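## Task

Put the first console in this state: MODE knob pulled out, CHECK switched off, PROGRAM selector on P1, lever on CYCLE. The UNDER or OVER lamp must never light, not even briefly; it lights whenever MODE is out, CHECK is on and the lever is on CYCLE at once while PROGRAM is anywhere but P1. The console is free on the table, so avoid lifting or tilting it noticeably and letting it fall back. Every setting must stay in place by itself once the robot lets go.

## Robot and tools

Robot: one six-joint UR-type arm carrying a Robotiq 2F-85 two-finger gripper. There is only one arm, so every command is a single row, not one per arm.

Frame: all reported positions use the scene frame. Its origin sits on the table surface right under the arm base; +z is up, and +y lies to the left for someone facing along +x. The base may sit slightly tilted. The reported hand position gets less accurate the farther the arm reaches. The gripper's own +z axis runs out along the fingers, the fingers close along its y axis, and a flat block juts about 9 cm along its +x.

Tools:
- execute_actions(actions, pictures). actions holds at most one item. An empty list just reports the state. An item with rows (and optional steps, 1 to 15, default 15) moves the robot; an item with only steps (up to 300) waits that many 1/30 s control steps counted from the previous result. pictures (true/false) chooses whether camera images come back.
- zoom_image(camera, region): camera is cam_high, cam_low or cam_wrist; region is [x0, y0, x1, y1] in pixels of that camera's last full 672x504 image, top-left origin, at most 504 by 504.
- read_manual(section): only gives licence texts; it never moves anything.
- finished_scene(scene): closes scene 1 or 2 permanently and has it checked; its reply contains the next task.

Row layout: exactly 9 numbers, each between -1 and 1, in this order: shoulder pan, shoulder lift, elbow, wrist 1, wrist 2, wrist 3, gripper position, gripper force_limit, gripper speed. Each row lasts one step; if there are fewer rows than steps, the final row repeats.

The first six are offsets, not poses. They are joint-space displacements measured from the joint angles printed in the most recent result that lists them (or, before any such result, and for any later call within the same reply, from where the arm is as the action begins). They are not relative to the previous row. Scale: 1.0 equals 1.989 rad. So sending all zeros is not a pause: it pulls the arm back to the reference angles. Joint ranges in rad: pan -3.142 to 3.142, lift -6.283 to 6.283, elbow 0.000 to 3.142, the three wrists -6.283 to 6.283. A call asking for more than 0.010 rad past an end is refused and nothing is sent; true ends may differ by 0.010 rad, and a request beyond the true end is clipped there and reported as "joint sent to its limit".

The last three numbers are absolute settings. position: +1 fully open (85 mm), around -0.8 the pads touch, -1 closes until something blocks it. force_limit: -1 gives roughly 20 N per pad, 0 about 128 N, +1 about 235 N. speed: -1 about 20 mm/s, 0 about 85, +1 about 150; quicker closing grips a bit harder. New force or speed only applies after the position number changes by at least 0.01.

Motion limits: each joint target is kept within 0.575 rad of its measured angle per step, targets that would move the hand over 100 mm from where it is get scaled back, and the motion trails commands by about 0.17 s, so large moves may still be under way when a result arrives. Between calls the arm keeps heading to the last row's target until it nearly stops.

Results: end_effector_position (m) and end_effector_quat_wxyz for the point between closed pads, linear and angular velocities, Joint positions (rad) and Joint velocities (rad/s) in column order, Wrist force and Wrist torque in the hand's own axes (noisy, offset up to about 4 N, saturating near 50 N, pointing back into the arm when pushing). object_status: 0 moving, 1 blocked while opening, 2 blocked while closing (a grip), 3 reached target or pads together. position_measured is in counts: 3 open, 78 about 60 mm, 130 about 40 mm, 180 about 20 mm, 230 closed. HELD marks steps not sent; "joint command not followed" means the clearance check altered targets. Fingertips extend about 19 mm past the reported point when closed, 6 mm when open, and shift about 13 mm outward as they close, so leave room above surfaces.

Avoid: torque over the joint limits (132 N m for pan, lift, elbow; 24.6 N m for each wrist) or any outside force reaching 150 N, both of which freeze the arm for 10 s; motor overheating (warning at 70 °C, brakes at 85 °C) from holding loads; pushing the console so it slides, tips, lifts and drops, or leaves the table; knocking anything off the table.

Suggested order: look first and use the cameras and zooms to find the controls. Pick the sequence so the forbidden combination never arises: in scene 1, set PROGRAM to P1 (and keep CHECK off) before MODE out and CYCLE are both in place; in scene 2, set PROGRAM to P2 or keep the lever off CYCLE before CHECK goes on with MODE out. Use gentle, short moves, release, back away, confirm in the images, then call finished_scene.

Each tool is called after "Emit:" by a JSON object that holds its "op" and its "data", one argument or row to a line.

## Session

Emit:
{"op": "execute_actions", "data": {
  "actions": []
}}

Scene clock: 0.00 s of 5400.00 s.
end_effector_position=(+0.3159, +0.3238, +0.2007) position_measured=3 object_status=3 end_effector_quat_wxyz=(-0.327, +0.719, +0.462, -0.403) end_effector_velocity=(-0.000, +0.000, -0.000) end_effector_angular_velocity=(-0.001, +0.000, +0.000)
Joint positions: [ 0.428 -0.674  1.622 -1.636 -1.684  2.91 ]
Joint velocities: [ 0.     0.     0.     0.    -0.     0.001]
Wrist force (N, on the end effector, along its own x y z axes, offset not removed): no reading
Wrist torque (N m, same axes, about the end effector's origin, offset not removed): no reading

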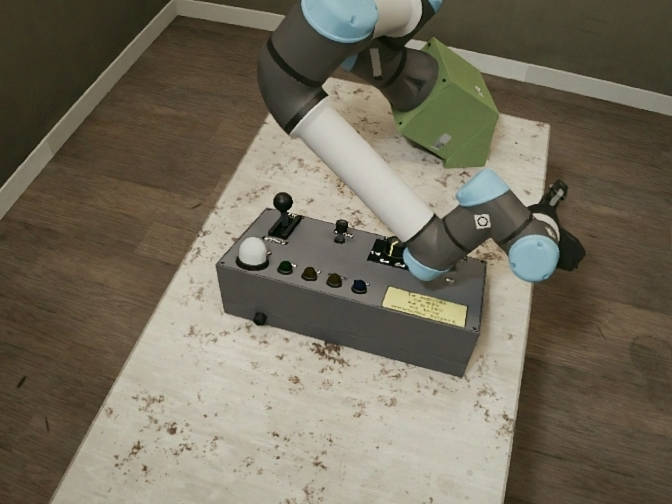

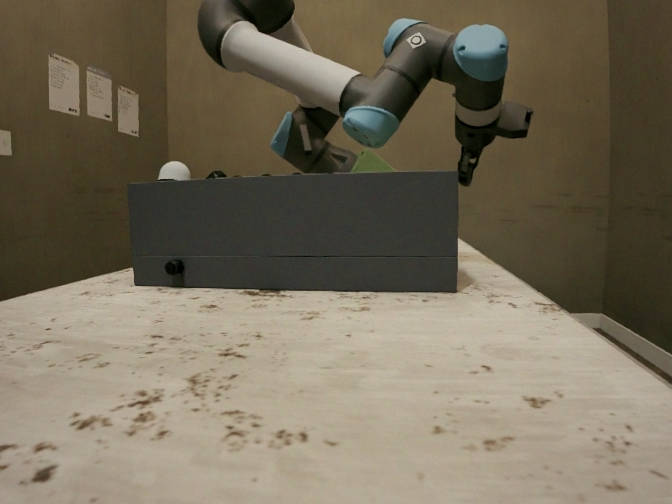

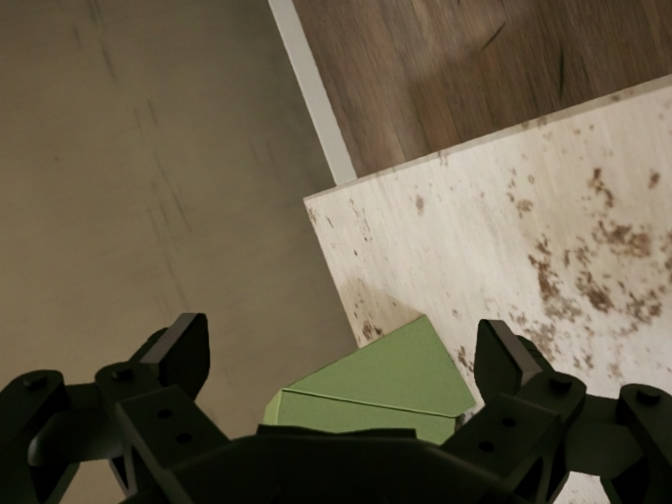

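Emit:
{"op": "zoom_image", "data": {
  "camera": "cam_high",
  "region": [200, 180, 500, 380]
}}

Region (200, 180, 500, 380) of cam_high's 672x504 image, scaled by 1.680, with more detail than that image has.

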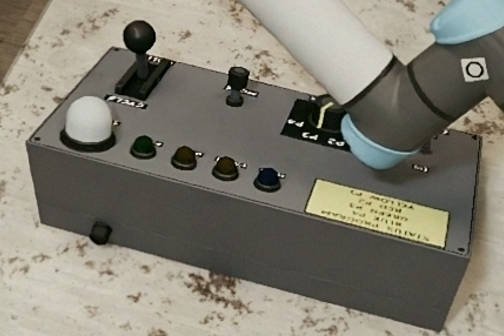

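Emit:
{"op": "execute_actions", "data": {
  "actions": [
    {"rows": [[-0.2,-0.214,-0.11,-0.118,0.057,0,1,0,0]], "steps": 15}
  ]
}}

Emit:
{"op": "execute_actions", "data": {
  "actions": [
    {"steps": 30}
  ]
}}

Scene clock: 18.73 s of 5400.00 s.
end_effector_position=(+0.5344, +0.2381, +0.1936) position_measured=3 object_status=3 end_effector_quat_wxyz=(-0.420, +0.823, +0.273, -0.268) end_effector_velocity=(-0.000, +0.000, -0.000) end_effector_angular_velocity=(-0.000, -0.000, +0.000)
Joint positions: [ 0.214 -0.906  1.501 -1.756 -1.606  2.911]
Joint velocities: [ 0.  0.  0. -0. -0. -0.]
Wrist force (N, on the end effector, along its own x y z axes, offset not removed): [-14.7 -19.5 -11.0]
Wrist torque (N m, same axes, about the end effector's origin, offset not removed): [-1.80 0.81 0.98]
FORCE FAULT: contact force on the arm reached its limit, and the arm stopped for 10 seconds. The contact can be on any part of the arm, not only on its tool. The arm's remaining commands of this call were not run. The arm holds still and accepts commands again. Move the arm away from the contact; if what it grips holds it there, let go first. Pushing or pulling that hard again can fault the arm again.
The stop began at step 106 of this call (marked STOPPED below). From that step on the arm followed nothing that you had sent. Nothing is kept back now, and the robot has no last target.
Steps of this call (steps 1 to 90: nothing new was sent; then 5.20 s passed at rest; steps 91 to 105: all 15 steps of this action; steps 106 to 406: the stop). Readings (joint positions | what the end effector reports):
91: [0.428 -0.674 1.621 -1.637 -1.683 2.910] | position_measured=3 object_status=3
92: [0.419 -0.682 1.615 -1.644 -1.679 2.910] | position_measured=3 object_status=3
94: [0.384 -0.720 1.595 -1.665 -1.669 2.910] | position_measured=3 object_status=3
98: [0.316 -0.793 1.557 -1.705 -1.649 2.910] | position_measured=3 object_status=3
106: [0.213 -0.906 1.501 -1.762 -1.610 2.911] | position_measured=3 object_status=3 STOPPED
406: the state above
camera_calibration (this result's frames):
cam_wrist: T_world_to_cam=[[0.196532, -0.477662, -0.856279, 0.177815], [-0.525003, -0.788837, 0.319542, 0.444445], [-0.828098, 0.386749, -0.405806, 0.577198], [0, 0, 0, 1]] pos_world=[0.676365, 0.2123, 0.24447]

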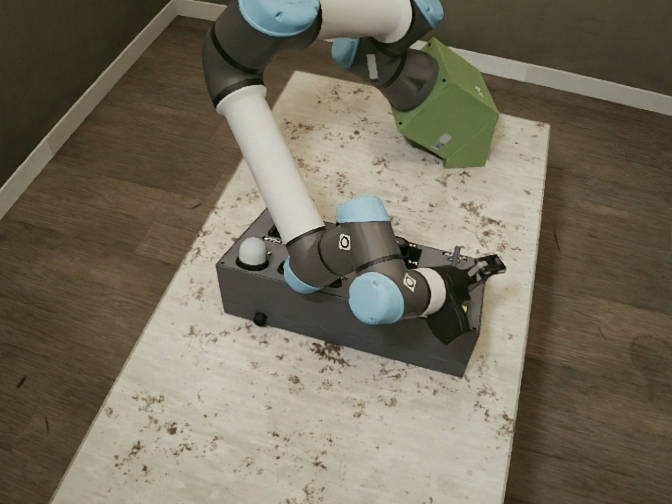

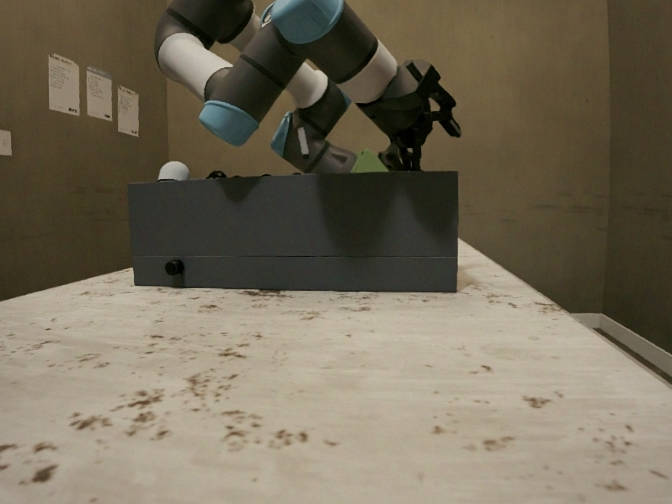

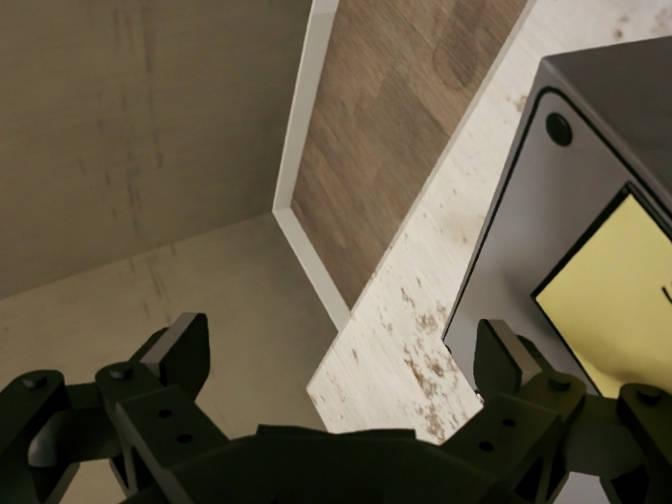

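Scene clock: 18.77 s of 5400.00 s.
end_effector_position=(+0.5344, +0.2381, +0.1937) position_measured=3 object_status=3 end_effector_quat_wxyz=(-0.420, +0.823, +0.273, -0.268) end_effector_velocity=(-0.000, +0.000, +0.000) end_effector_angular_velocity=(-0.000, +0.001, +0.001)
Joint positions: [ 0.214 -0.907  1.501 -1.756 -1.606  2.911]
Joint velocities: [ 0.001 -0.     0.     0.001  0.     0.001]
Wrist force (N, on the end effector, along its own x y z axes, offset not removed): [-11.4 -15.6 -9.5]
Wrist torque (N m, same axes, about the end effector's origin, offset not removed): [-1.23 0.11 0.95]
A stop began in an earlier call of the same reply, so what this call sent did not run. Send another action.
Steps of this call (step 1: nothing new was sent). Readings (joint positions | what the end effector reports):
1: the state above
camera_calibration (this result's frames):
cam_wrist: T_world_to_cam=[[0.196481, -0.477608, -0.856321, 0.177868], [-0.524943, -0.788877, 0.319544, 0.4444], [-0.828148, 0.386736, -0.405716, 0.577204], [0, 0, 0, 1]] pos_world=[0.676348, 0.212303, 0.244489]

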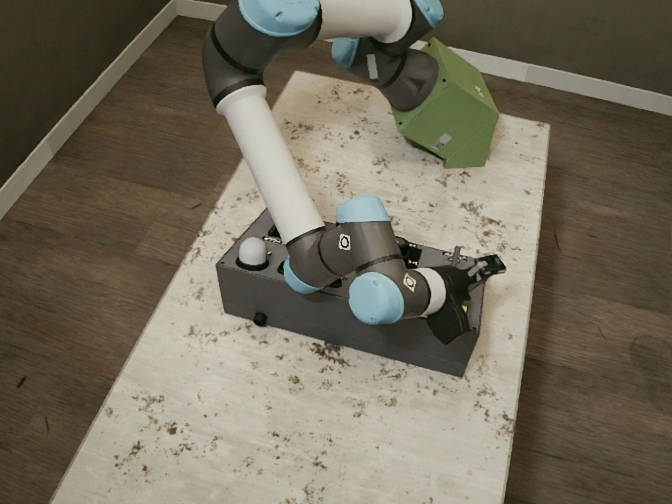

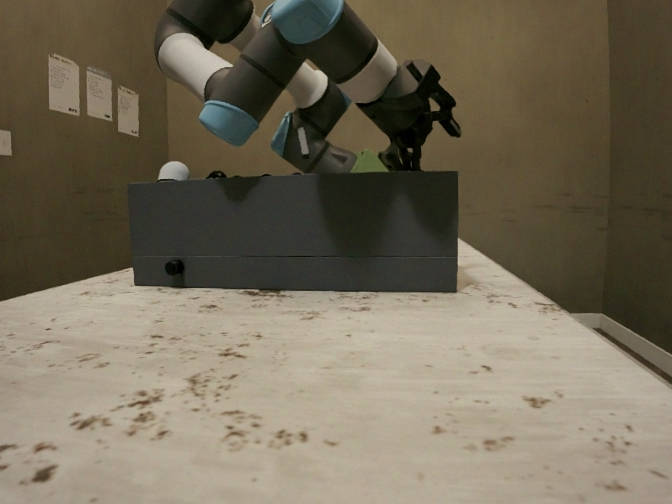

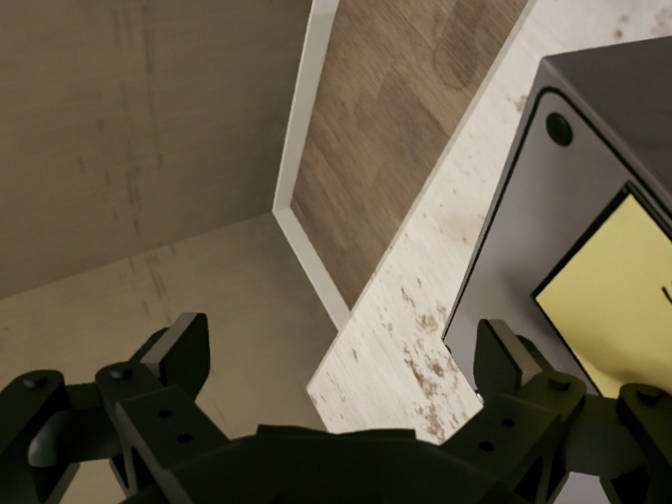

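Emit:
{"op": "execute_actions", "data": {
  "actions": [
    {"rows": [[0.1,-0.05,0,0,0,0,1,0,0]], "steps": 15}
  ],
  "pictures": false
}}

Scene clock: 48.00 s of 5400.00 s.
end_effector_position=(+0.5291, +0.2593, +0.3166) position_measured=3 object_status=3 end_effector_quat_wxyz=(-0.416, +0.824, +0.338, -0.183) end_effector_velocity=(-0.006, +0.005, +0.034) end_effector_angular_velocity=(+0.023, -0.053, +0.013)
Joint positions: [ 0.407 -1.003  1.501 -1.756 -1.606  2.911]
Joint velocities: [ 0.054 -0.025 -0.     0.     0.    -0.   ]
Wrist force (N, on the end effector, along its own x y z axes, offset not removed): [-0.7 -0.3 2.1]
Wrist torque (N m, same axes, about the end effector's origin, offset not removed): [-0.15 0.29 0.17]
Steps of this call (steps 1 to 90: nothing new was sent; then 25.73 s passed at rest; steps 91 to 105: all 15 steps of this action). Readings (joint positions | what the end effector reports):
91: [0.215 -0.907 1.501 -1.756 -1.606 2.911] | position_measured=3 object_status=3
92: [0.223 -0.915 1.501 -1.756 -1.606 2.911] | position_measured=3 object_status=3
94: [0.275 -0.943 1.501 -1.756 -1.606 2.911] | position_measured=3 object_status=3
98: [0.366 -0.984 1.501 -1.756 -1.606 2.911] | position_measured=3 object_status=3
105: the state above

Now test wrist 2.

Emit:
{"op": "execute_actions", "data": {
  "actions": [
    {"rows": [[0,0,0,0,-0.25,0,1,0,0]], "steps": 15}
  ],
  "pictures": false
}}

Scene clock: 52.60 s of 5400.00 s.
end_effector_position=(+0.5749, +0.1723, +0.2383) position_measured=3 object_status=3 end_effector_quat_wxyz=(-0.198, +0.886, +0.393, -0.144) end_effector_velocity=(+0.025, -0.041, -0.024) end_effector_angular_velocity=(-0.154, -0.115, +0.039)
Joint positions: [ 0.407 -1.003  1.501 -1.756 -2.08   2.911]
Joint velocities: [-0.002  0.001 -0.    -0.    -0.196  0.001]
Wrist force (N, on the end effector, along its own x y z axes, offset not removed): [0.0 1.7 0.3]
Wrist torque (N m, same axes, about the end effector's origin, offset not removed): [0.18 0.02 0.13]
Steps of this call (steps 1 to 15: the robot went on to your last target; steps 16 to 90: nothing new was sent; then 1.10 s passed at rest; steps 91 to 105: all 15 steps of this action). Readings (joint positions | what the end effector reports):
91: [0.413 -1.006 1.501 -1.756 -1.606 2.911] | position_measured=3 object_status=3
92: [0.413 -1.006 1.501 -1.756 -1.615 2.911] | position_measured=3 object_status=3
94: [0.411 -1.005 1.501 -1.756 -1.685 2.911] | position_measured=3 object_status=3
98: [0.408 -1.004 1.501 -1.756 -1.929 2.911] | position_measured=3 object_status=3
105: the state above

Emit:
{"op": "execute_actions", "data": {
  "actions": [
    {"rows": [[0,-0.03,0,-0.15,-0.15,0,1,0,0]], "steps": 15}
  ],
  "pictures": false
}}

Scene clock: 58.10 s of 5400.00 s.
end_effector_position=(+0.6874, +0.0905, +0.2485) position_measured=3 object_status=3 end_effector_quat_wxyz=(-0.067, +0.953, +0.295, -0.006) end_effector_velocity=(+0.029, -0.027, +0.008) end_effector_angular_velocity=(-0.053, -0.087, -0.082)
Joint positions: [ 0.407 -1.061  1.501 -2.044 -2.369  2.911]
Joint velocities: [-0.    -0.014 -0.001 -0.089 -0.08  -0.001]
Wrist force (N, on the end effector, along its own x y z axes, offset not removed): [1.2 0.8 2.6]
Wrist torque (N m, same axes, about the end effector's origin, offset not removed): [0.04 -0.23 0.09]
Steps of this call (steps 1 to 30: the robot went on to your last target; steps 31 to 90: nothing new was sent; then 2.00 s passed at rest; steps 91 to 105: all 15 steps of this action). Readings (joint positions | what the end effector reports):
91: [0.407 -1.004 1.501 -1.757 -2.104 2.911] | position_measured=3 object_status=3
92: [0.407 -1.010 1.502 -1.765 -2.113 2.911] | position_measured=3 object_status=3
94: [0.407 -1.027 1.502 -1.831 -2.176 2.911] | position_measured=3 object_status=3
98: [0.407 -1.051 1.502 -1.976 -2.307 2.911] | position_measured=3 object_status=3
105: the state above

Emit:
{"op": "execute_actions", "data": {
  "actions": []
}}

Scene clock: 59.97 s of 5400.00 s.
end_effector_position=(+0.6908, +0.0873, +0.2495) position_measured=3 object_status=3 end_effector_quat_wxyz=(-0.063, +0.955, +0.290, -0.002) end_effector_velocity=(+0.000, -0.000, -0.000) end_effector_angular_velocity=(-0.000, +0.000, -0.002)
Joint positions: [ 0.407 -1.063  1.501 -2.054 -2.378  2.911]
Joint velocities: [-0.001  0.    -0.    -0.    -0.     0.001]
Wrist force (N, on the end effector, along its own x y z axes, offset not removed): [2.3 0.9 1.5]
Wrist torque (N m, same axes, about the end effector's origin, offset not removed): [0.04 -0.34 0.15]
Steps of this call (steps 1 to 30: the robot went on to your last target; steps 31 to 56: nothing new was sent). Readings (joint positions | what the end effector reports):
1: [0.407 -1.062 1.501 -2.046 -2.371 2.911] | position_measured=3 object_status=3
2: [0.407 -1.062 1.501 -2.048 -2.373 2.911] | position_measured=3 object_status=3
4: [0.407 -1.062 1.501 -2.051 -2.375 2.911] | position_measured=3 object_status=3
8: [0.407 -1.063 1.501 -2.053 -2.377 2.911] | position_measured=3 object_status=3
56: the state above
The arm was judged still, so your last target was given up. Only a new action makes it travel on or press farther. Fingers that are still opening or closing keep moving.
camera_calibration (this result's frames):
cam_wrist: T_world_to_cam=[[0.551187, -0.819055, -0.159188, -0.266195], [-0.793521, -0.573539, 0.203417, 0.585361], [-0.25791, 0.0141986, -0.966065, 0.566152], [0, 0, 0, 1]] pos_world=[0.757236, 0.10966, 0.385492]

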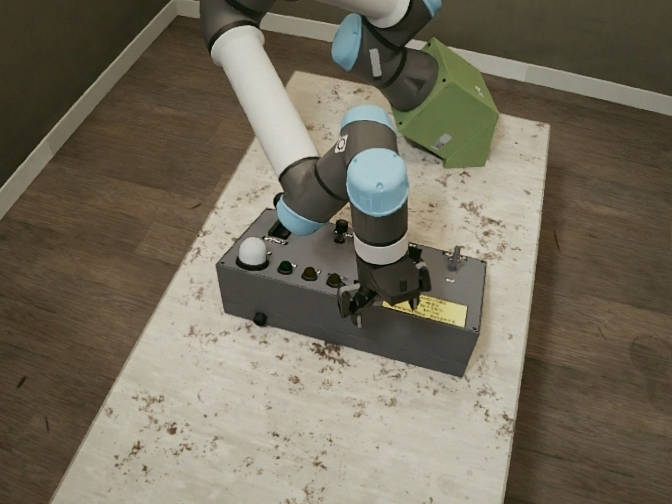

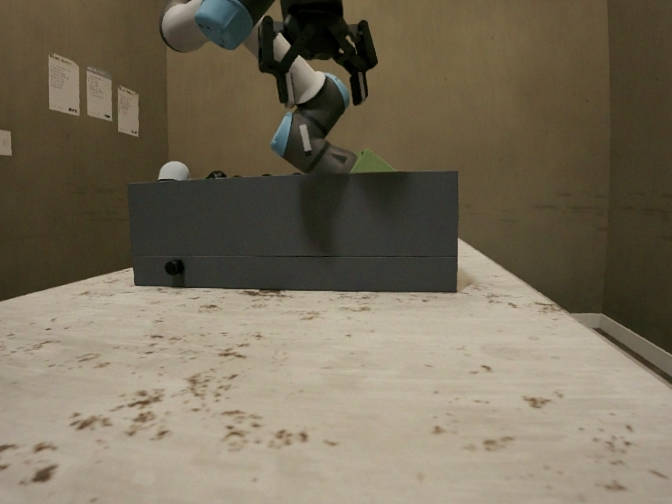

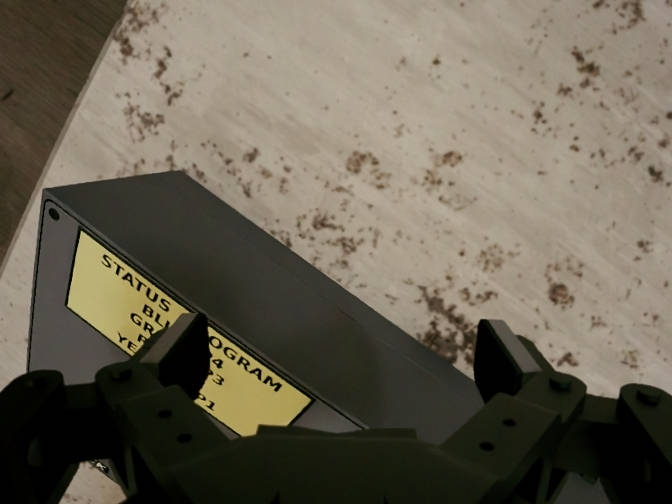

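Emit:
{"op": "execute_actions", "data": {
  "actions": [
    {"rows": [[0,-0.161,0.255,-0.094,0,0,1,0,0]], "steps": 15}
  ]
}}

Scene clock: 69.67 s of 5400.00 s.
end_effector_position=(+0.5450, +0.0379, +0.2449) position_measured=3 object_status=3 end_effector_quat_wxyz=(-0.063, +0.955, +0.289, +0.000) end_effector_velocity=(-0.097, -0.015, -0.015) end_effector_angular_velocity=(-0.009, +0.022, +0.029)
Joint positions: [ 0.407 -1.366  1.977 -2.232 -2.378  2.911]
Joint velocities: [-0.    -0.148  0.265 -0.078 -0.     0.002]
Wrist force (N, on the end effector, along its own x y z axes, offset not removed): [2.5 2.6 -0.4]
Wrist torque (N m, same axes, about the end effector's origin, offset not removed): [0.46 -0.41 0.00]
Steps of this call (steps 1 to 90: nothing new was sent; then 6.20 s passed at rest; steps 91 to 105: all 15 steps of this action). Readings (joint positions | what the end effector reports):
91: [0.407 -1.064 1.502 -2.055 -2.378 2.911] | position_measured=3 object_status=3
92: [0.407 -1.072 1.511 -2.064 -2.378 2.911] | position_measured=3 object_status=3
94: [0.407 -1.133 1.580 -2.106 -2.378 2.911] | position_measured=3 object_status=3
98: [0.407 -1.260 1.789 -2.175 -2.378 2.911] | position_measured=3 object_status=3
105: the state above
camera_calibration (this result's frames):
cam_wrist: T_world_to_cam=[[0.548393, -0.821072, -0.158446, -0.225624], [-0.796346, -0.570596, 0.200634, 0.444453], [-0.255144, 0.0161518, -0.966768, 0.523445], [0, 0, 0, 1]] pos_world=[0.611223, 0.0598943, 0.381128]

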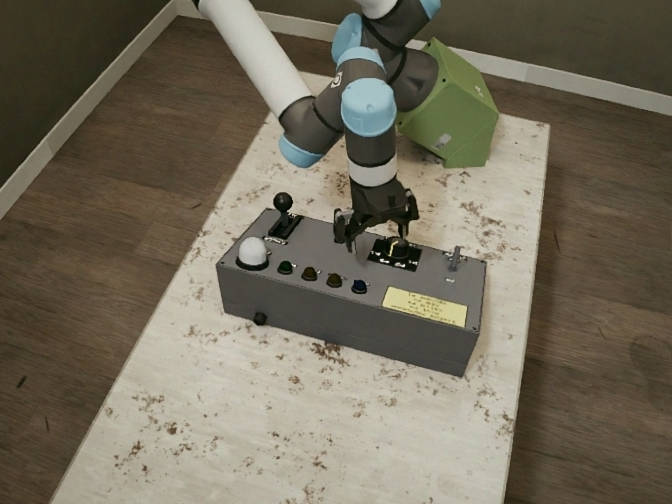

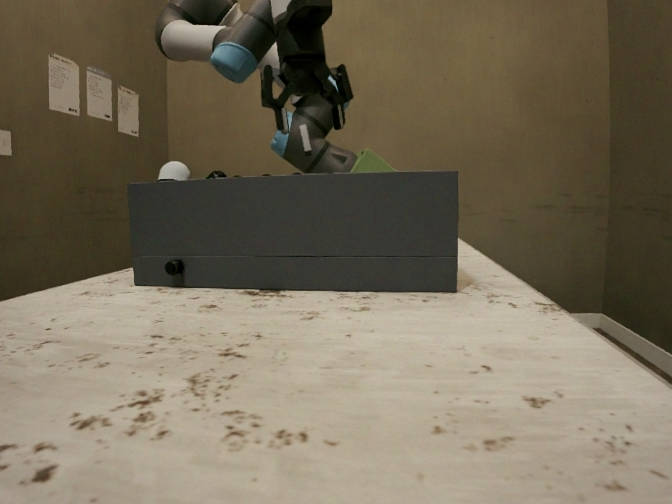

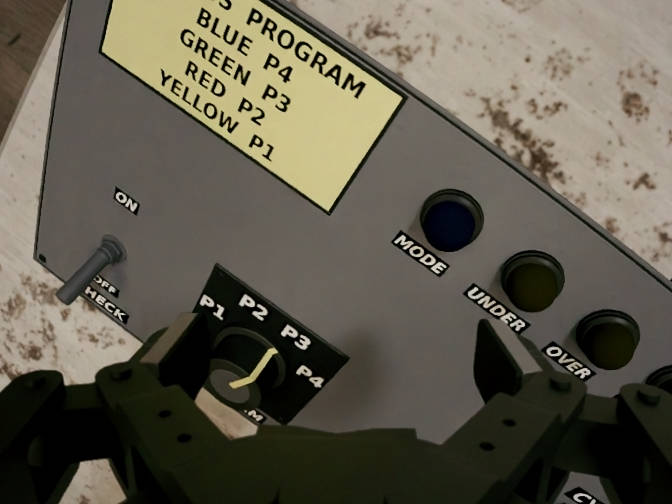

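Emit:
{"op": "zoom_image", "data": {
  "camera": "cam_high",
  "region": [230, 180, 490, 330]
}}

Region (230, 180, 490, 330) of cam_high's 672x504 image, scaled by 1.938, with more detail than that image has; it fills the top 291 rows of this view, and the rest is white.

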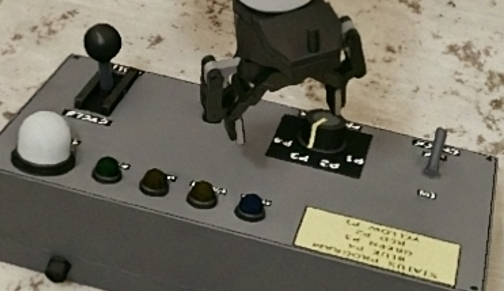

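Emit:
{"op": "execute_actions", "data": {
  "actions": [
    {"rows": [[0,0.014,0.066,-0.08,0,0,1,0,0]], "steps": 15}
  ]
}}

Scene clock: 85.50 s of 5400.00 s.
end_effector_position=(+0.5035, +0.0638, +0.2160) position_measured=3 object_status=3 end_effector_quat_wxyz=(-0.063, +0.955, +0.289, -0.000) end_effector_velocity=(-0.006, +0.005, -0.005) end_effector_angular_velocity=(+0.001, -0.002, -0.005)
Joint positions: [ 0.407 -1.339  2.106 -2.387 -2.378  2.911]
Joint velocities: [ 0.     0.009  0.02  -0.032  0.     0.002]
Wrist force (N, on the end effector, along its own x y z axes, offset not removed): [2.4 -1.3 -0.1]
Wrist torque (N m, same axes, about the end effector's origin, offset not removed): [-0.49 -0.21 -0.09]
Steps of this call (steps 1 to 30: the robot went on to your last target; steps 31 to 90: nothing new was sent; then 12.33 s passed at rest; steps 91 to 105: all 15 steps of this action). Readings (joint positions | what the end effector reports):
91: [0.407 -1.382 2.009 -2.242 -2.378 2.911] | position_measured=3 object_status=3
92: [0.407 -1.376 2.018 -2.251 -2.378 2.911] | position_measured=3 object_status=3
94: [0.407 -1.361 2.053 -2.300 -2.378 2.911] | position_measured=3 object_status=3
98: [0.407 -1.345 2.091 -2.363 -2.378 2.911] | position_measured=3 object_status=3
105: the state above
camera_calibration (this result's frames):
cam_wrist: T_world_to_cam=[[0.54863, -0.820884, -0.158603, -0.186275], [-0.796085, -0.57087, 0.200889, 0.431732], [-0.255449, 0.0160479, -0.966689, 0.484594], [0, 0, 0, 1]] pos_world=[0.56968, 0.0857753, 0.352177]

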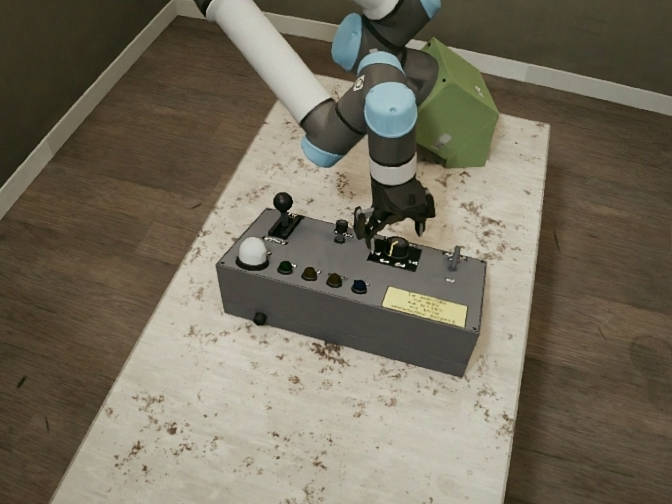

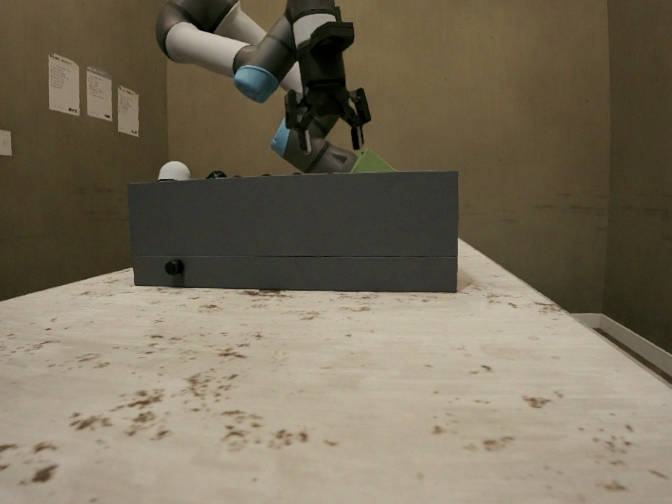

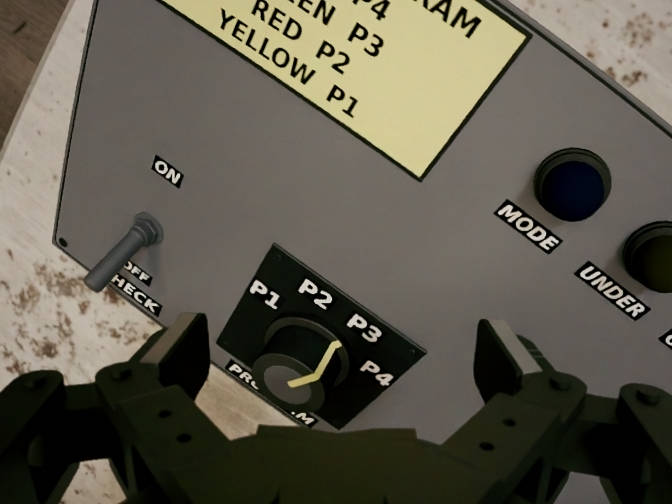

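Emit:
{"op": "execute_actions", "data": {
  "actions": [
    {"rows": [[-0.0085,0.016,0.015,-0.031,0,0,1,0,0]], "steps": 15}
  ]
}}

Scene clock: 94.33 s of 5400.00 s.
end_effector_position=(+0.4940, +0.0719, +0.1979) position_measured=3 object_status=3 end_effector_quat_wxyz=(-0.062, +0.957, +0.284, -0.006) end_effector_velocity=(-0.002, +0.001, -0.003) end_effector_angular_velocity=(-0.000, +0.002, -0.002)
Joint positions: [ 0.391 -1.308  2.136 -2.448 -2.378  2.911]
Joint velocities: [-0.003  0.005  0.005 -0.01   0.001  0.   ]
Wrist force (N, on the end effector, along its own x y z axes, offset not removed): [-0.6 0.3 3.7]
Wrist torque (N m, same axes, about the end effector's origin, offset not removed): [-0.03 -0.10 0.08]
Steps of this call (steps 1 to 15: the robot went on to your last target; steps 16 to 90: nothing new was sent; then 5.33 s passed at rest; steps 91 to 105: all 15 steps of this action). Readings (joint positions | what the end effector reports):
91: [0.407 -1.337 2.109 -2.392 -2.378 2.911] | position_measured=3 object_status=3
92: [0.404 -1.333 2.113 -2.399 -2.378 2.911] | position_measured=3 object_status=3
94: [0.399 -1.322 2.123 -2.420 -2.378 2.911] | position_measured=3 object_status=3
98: [0.393 -1.312 2.132 -2.440 -2.378 2.911] | position_measured=3 object_status=3
105: the state above
camera_calibration (this result's frames):
cam_wrist: T_world_to_cam=[[0.538608, -0.827073, -0.160783, -0.171466], [-0.799118, -0.561934, 0.213639, 0.430826], [-0.267044, 0.0134171, -0.963591, 0.469861], [0, 0, 0, 1]] pos_world=[0.562107, 0.093977, 0.333144]

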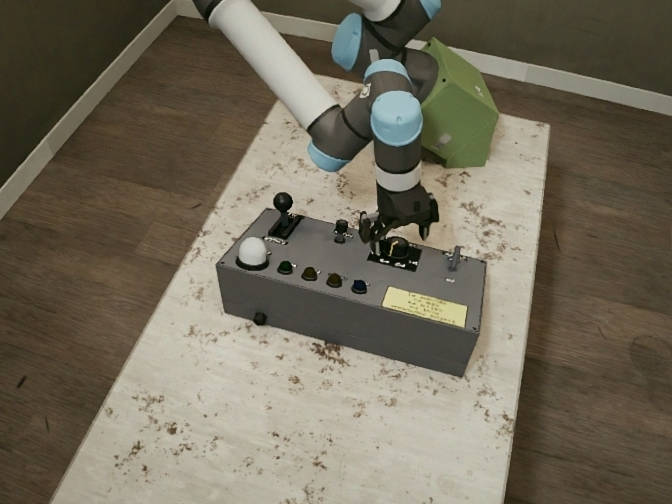

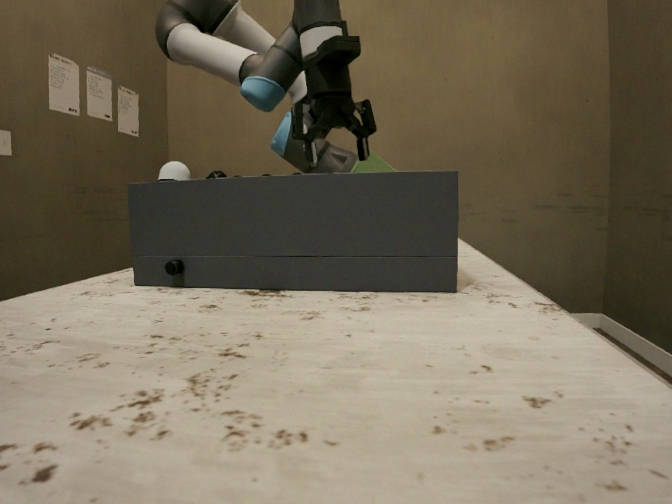

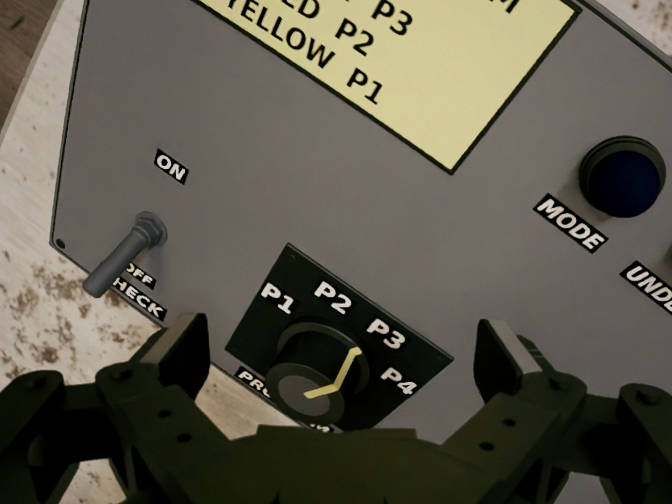

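Looks between fingers. Close gently.

Emit:
{"op": "execute_actions", "data": {
  "actions": [
    {"rows": [[0,0,0,0,0,0,-1,-0.3,0]], "steps": 15}
  ]
}}

Scene clock: 96.57 s of 5400.00 s.
end_effector_position=(+0.4940, +0.0719, +0.1979) position_measured=96 object_status=0 end_effector_quat_wxyz=(-0.062, +0.957, +0.284, -0.006) end_effector_velocity=(+0.000, -0.000, +0.001) end_effector_angular_velocity=(+0.001, -0.001, +0.001)
Joint positions: [ 0.391 -1.308  2.136 -2.448 -2.378  2.911]
Joint velocities: [ 0.001 -0.001 -0.     0.     0.    -0.001]
Wrist force (N, on the end effector, along its own x y z axes, offset not removed): [0.5 0.5 -2.2]
Wrist torque (N m, same axes, about the end effector's origin, offset not removed): [0.01 0.14 0.18]
Steps of this call (steps 1 to 15: the robot went on to your last target; steps 16 to 52: nothing new was sent; steps 53 to 67: all 15 steps of this action). Readings (joint positions | what the end effector reports):
53: [0.390 -1.307 2.136 -2.449 -2.378 2.911] | position_measured=3 object_status=0
54: [0.390 -1.307 2.136 -2.449 -2.378 2.911] | position_measured=4 object_status=0
56: [0.390 -1.307 2.136 -2.449 -2.378 2.911] | position_measured=14 object_status=0
60: [0.390 -1.308 2.136 -2.448 -2.378 2.911] | position_measured=43 object_status=0
67: the state above
camera_calibration (this result's frames):
cam_wrist: T_world_to_cam=[[0.538577, -0.827079, -0.160855, -0.171428], [-0.799105, -0.561924, 0.213712, 0.430798], [-0.267145, 0.0134399, -0.963563, 0.469854], [0, 0, 0, 1]] pos_world=[0.562099, 0.0939768, 0.333092]

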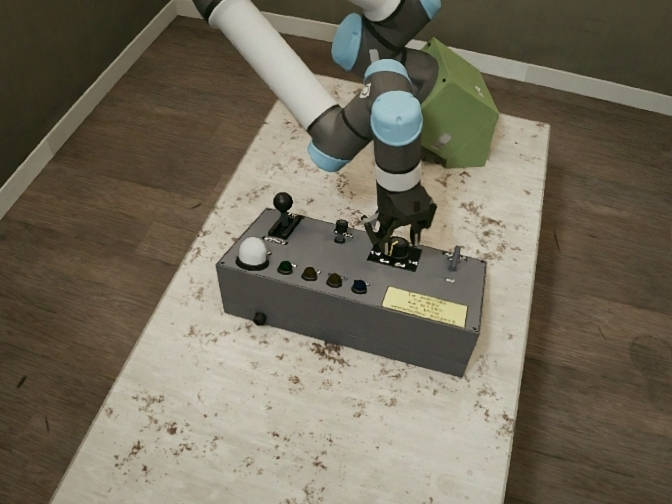

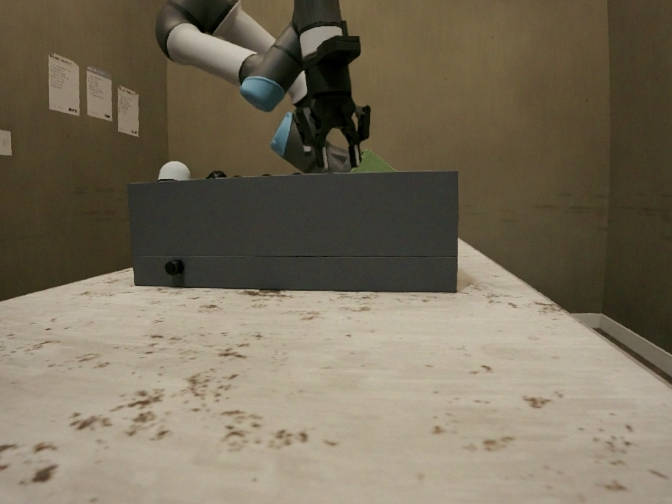

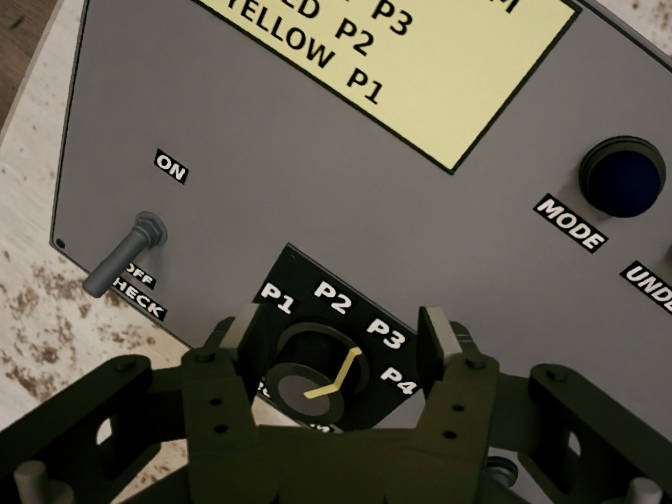

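Emit:
{"op": "execute_actions", "data": {
  "actions": [
    {"rows": [[0,0,0,0,0,-0.35,-1,-0.3,0]], "steps": 15}
  ]
}}

Scene clock: 101.17 s of 5400.00 s.
end_effector_position=(+0.4940, +0.0719, +0.1979) position_measured=231 object_status=3 end_effector_quat_wxyz=(-0.061, +0.816, +0.574, +0.014) end_effector_velocity=(-0.000, -0.000, -0.000) end_effector_angular_velocity=(+0.019, -0.046, +0.400)
Joint positions: [ 0.391 -1.308  2.136 -2.448 -2.378  2.262]
Joint velocities: [-0.     0.     0.    -0.    -0.    -0.403]
Wrist force (N, on the end effector, along its own x y z axes, offset not removed): [2.5 -0.6 1.8]
Wrist torque (N m, same axes, about the end effector's origin, offset not removed): [-0.18 -0.18 0.07]
Steps of this call (steps 1 to 15: the robot went on to your last target; steps 16 to 90: nothing new was sent; then 1.10 s passed at rest; steps 91 to 105: all 15 steps of this action). Readings (joint positions | what the end effector reports):
91: [0.391 -1.308 2.136 -2.448 -2.378 2.911] | position_measured=231 object_status=3
92: [0.391 -1.308 2.136 -2.448 -2.378 2.902] | position_measured=231 object_status=3
94: [0.391 -1.308 2.136 -2.448 -2.378 2.832] | position_measured=231 object_status=3
98: [0.391 -1.308 2.136 -2.448 -2.378 2.559] | position_measured=231 object_status=3
105: the state above
camera_calibration (this result's frames):
cam_wrist: T_world_to_cam=[[0.935874, -0.330511, -0.122077, -0.4111], [-0.312357, -0.938594, 0.14654, 0.230734], [-0.163014, -0.0990117, -0.981643, 0.430129], [0, 0, 0, 1]] pos_world=[0.526926, 0.12328, 0.338236]

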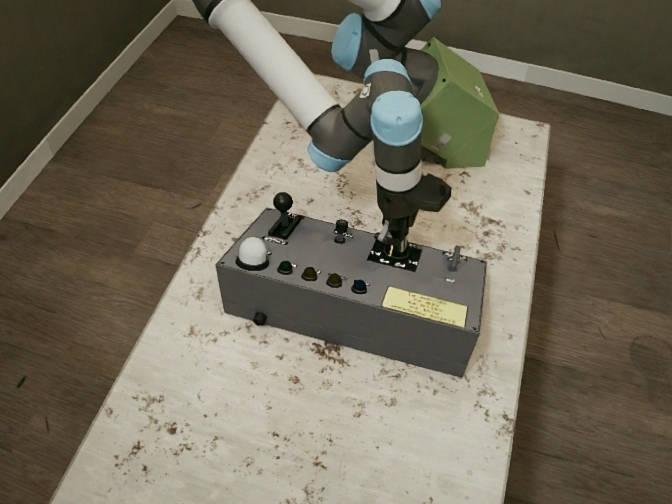

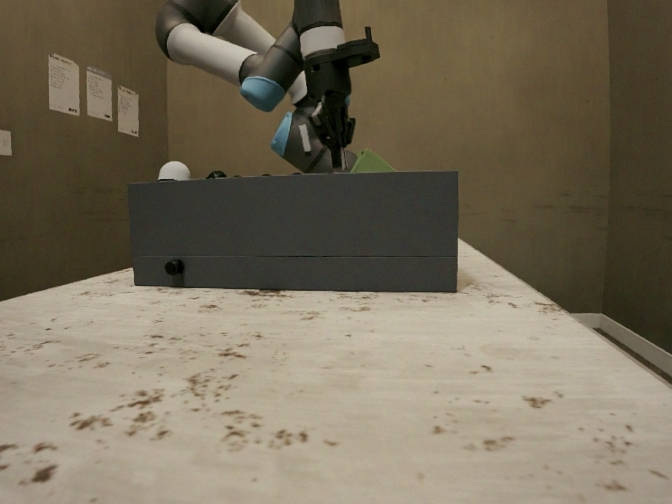

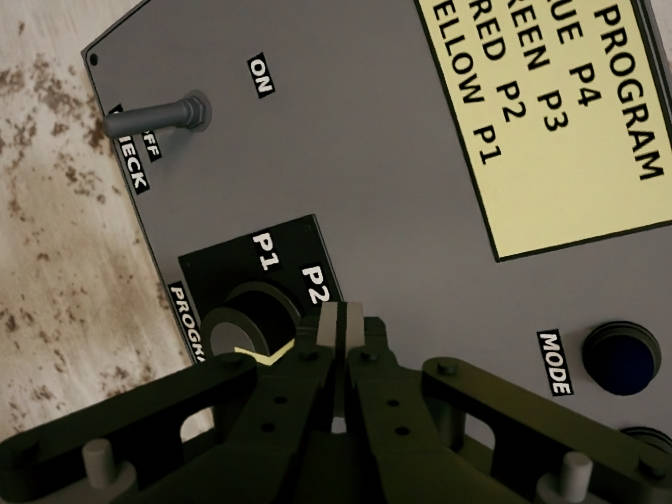

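Emit:
{"op": "execute_actions", "data": {
  "actions": [
    {"rows": [[0.0085,0,0.032,-0.032,0,0.326,1,0,1]], "steps": 15}
  ]
}}

Scene clock: 107.83 s of 5400.00 s.
end_effector_position=(+0.4711, +0.0814, +0.1952) position_measured=69 object_status=0 end_effector_quat_wxyz=(-0.063, +0.948, +0.312, +0.001) end_effector_velocity=(-0.004, +0.002, -0.000) end_effector_angular_velocity=(-0.013, +0.046, -0.399)
Joint positions: [ 0.407 -1.308  2.198 -2.51  -2.378  2.864]
Joint velocities: [ 0.003 -0.     0.012 -0.012  0.     0.404]
Wrist force (N, on the end effector, along its own x y z axes, offset not removed): [1.4 0.9 -0.7]
Wrist torque (N m, same axes, about the end effector's origin, offset not removed): [0.11 -0.05 0.00]
Steps of this call (steps 1 to 30: the robot went on to your last target; steps 31 to 90: nothing new was sent; then 3.17 s passed at rest; steps 91 to 105: all 15 steps of this action). Readings (joint positions | what the end effector reports):
91: [0.391 -1.308 2.136 -2.449 -2.378 2.216] | position_measured=231 object_status=0
92: [0.393 -1.308 2.144 -2.456 -2.378 2.225] | position_measured=230 object_status=0
94: [0.399 -1.308 2.167 -2.479 -2.378 2.294] | position_measured=212 object_status=0
98: [0.405 -1.308 2.189 -2.501 -2.378 2.567] | position_measured=161 object_status=0
105: the state above
camera_calibration (this result's frames):
cam_wrist: T_world_to_cam=[[0.587713, -0.793737, -0.156763, -0.178334], [-0.769331, -0.608233, 0.195402, 0.411723], [-0.250446, 0.00576229, -0.968113, 0.454707], [0, 0, 0, 1]] pos_world=[0.535441, 0.106253, 0.3318]

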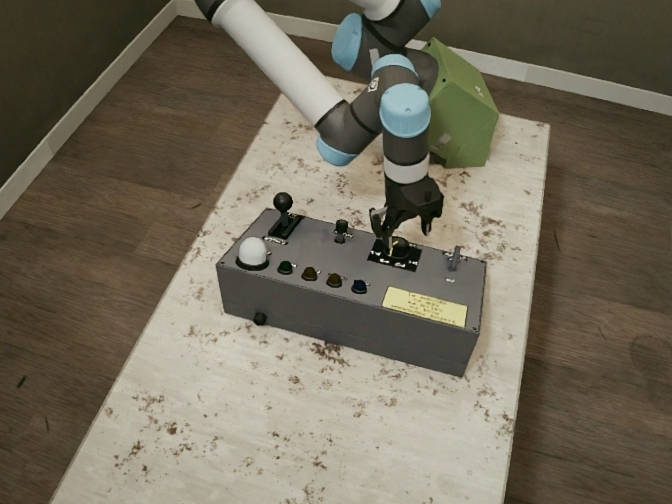

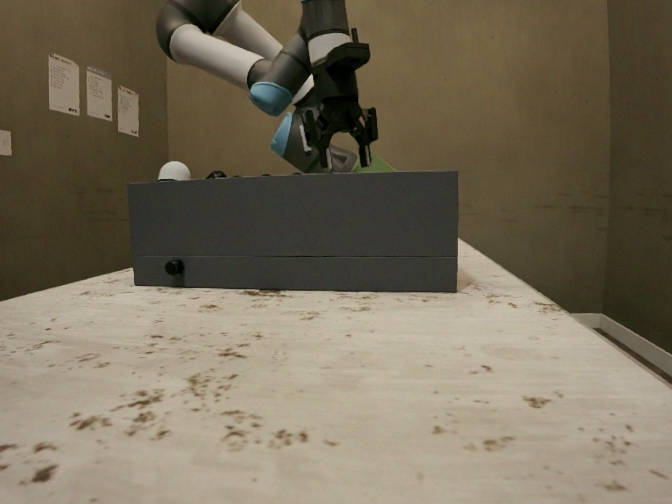

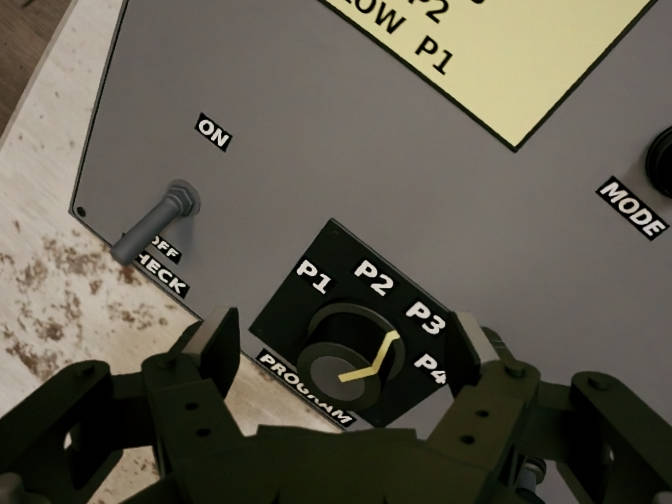

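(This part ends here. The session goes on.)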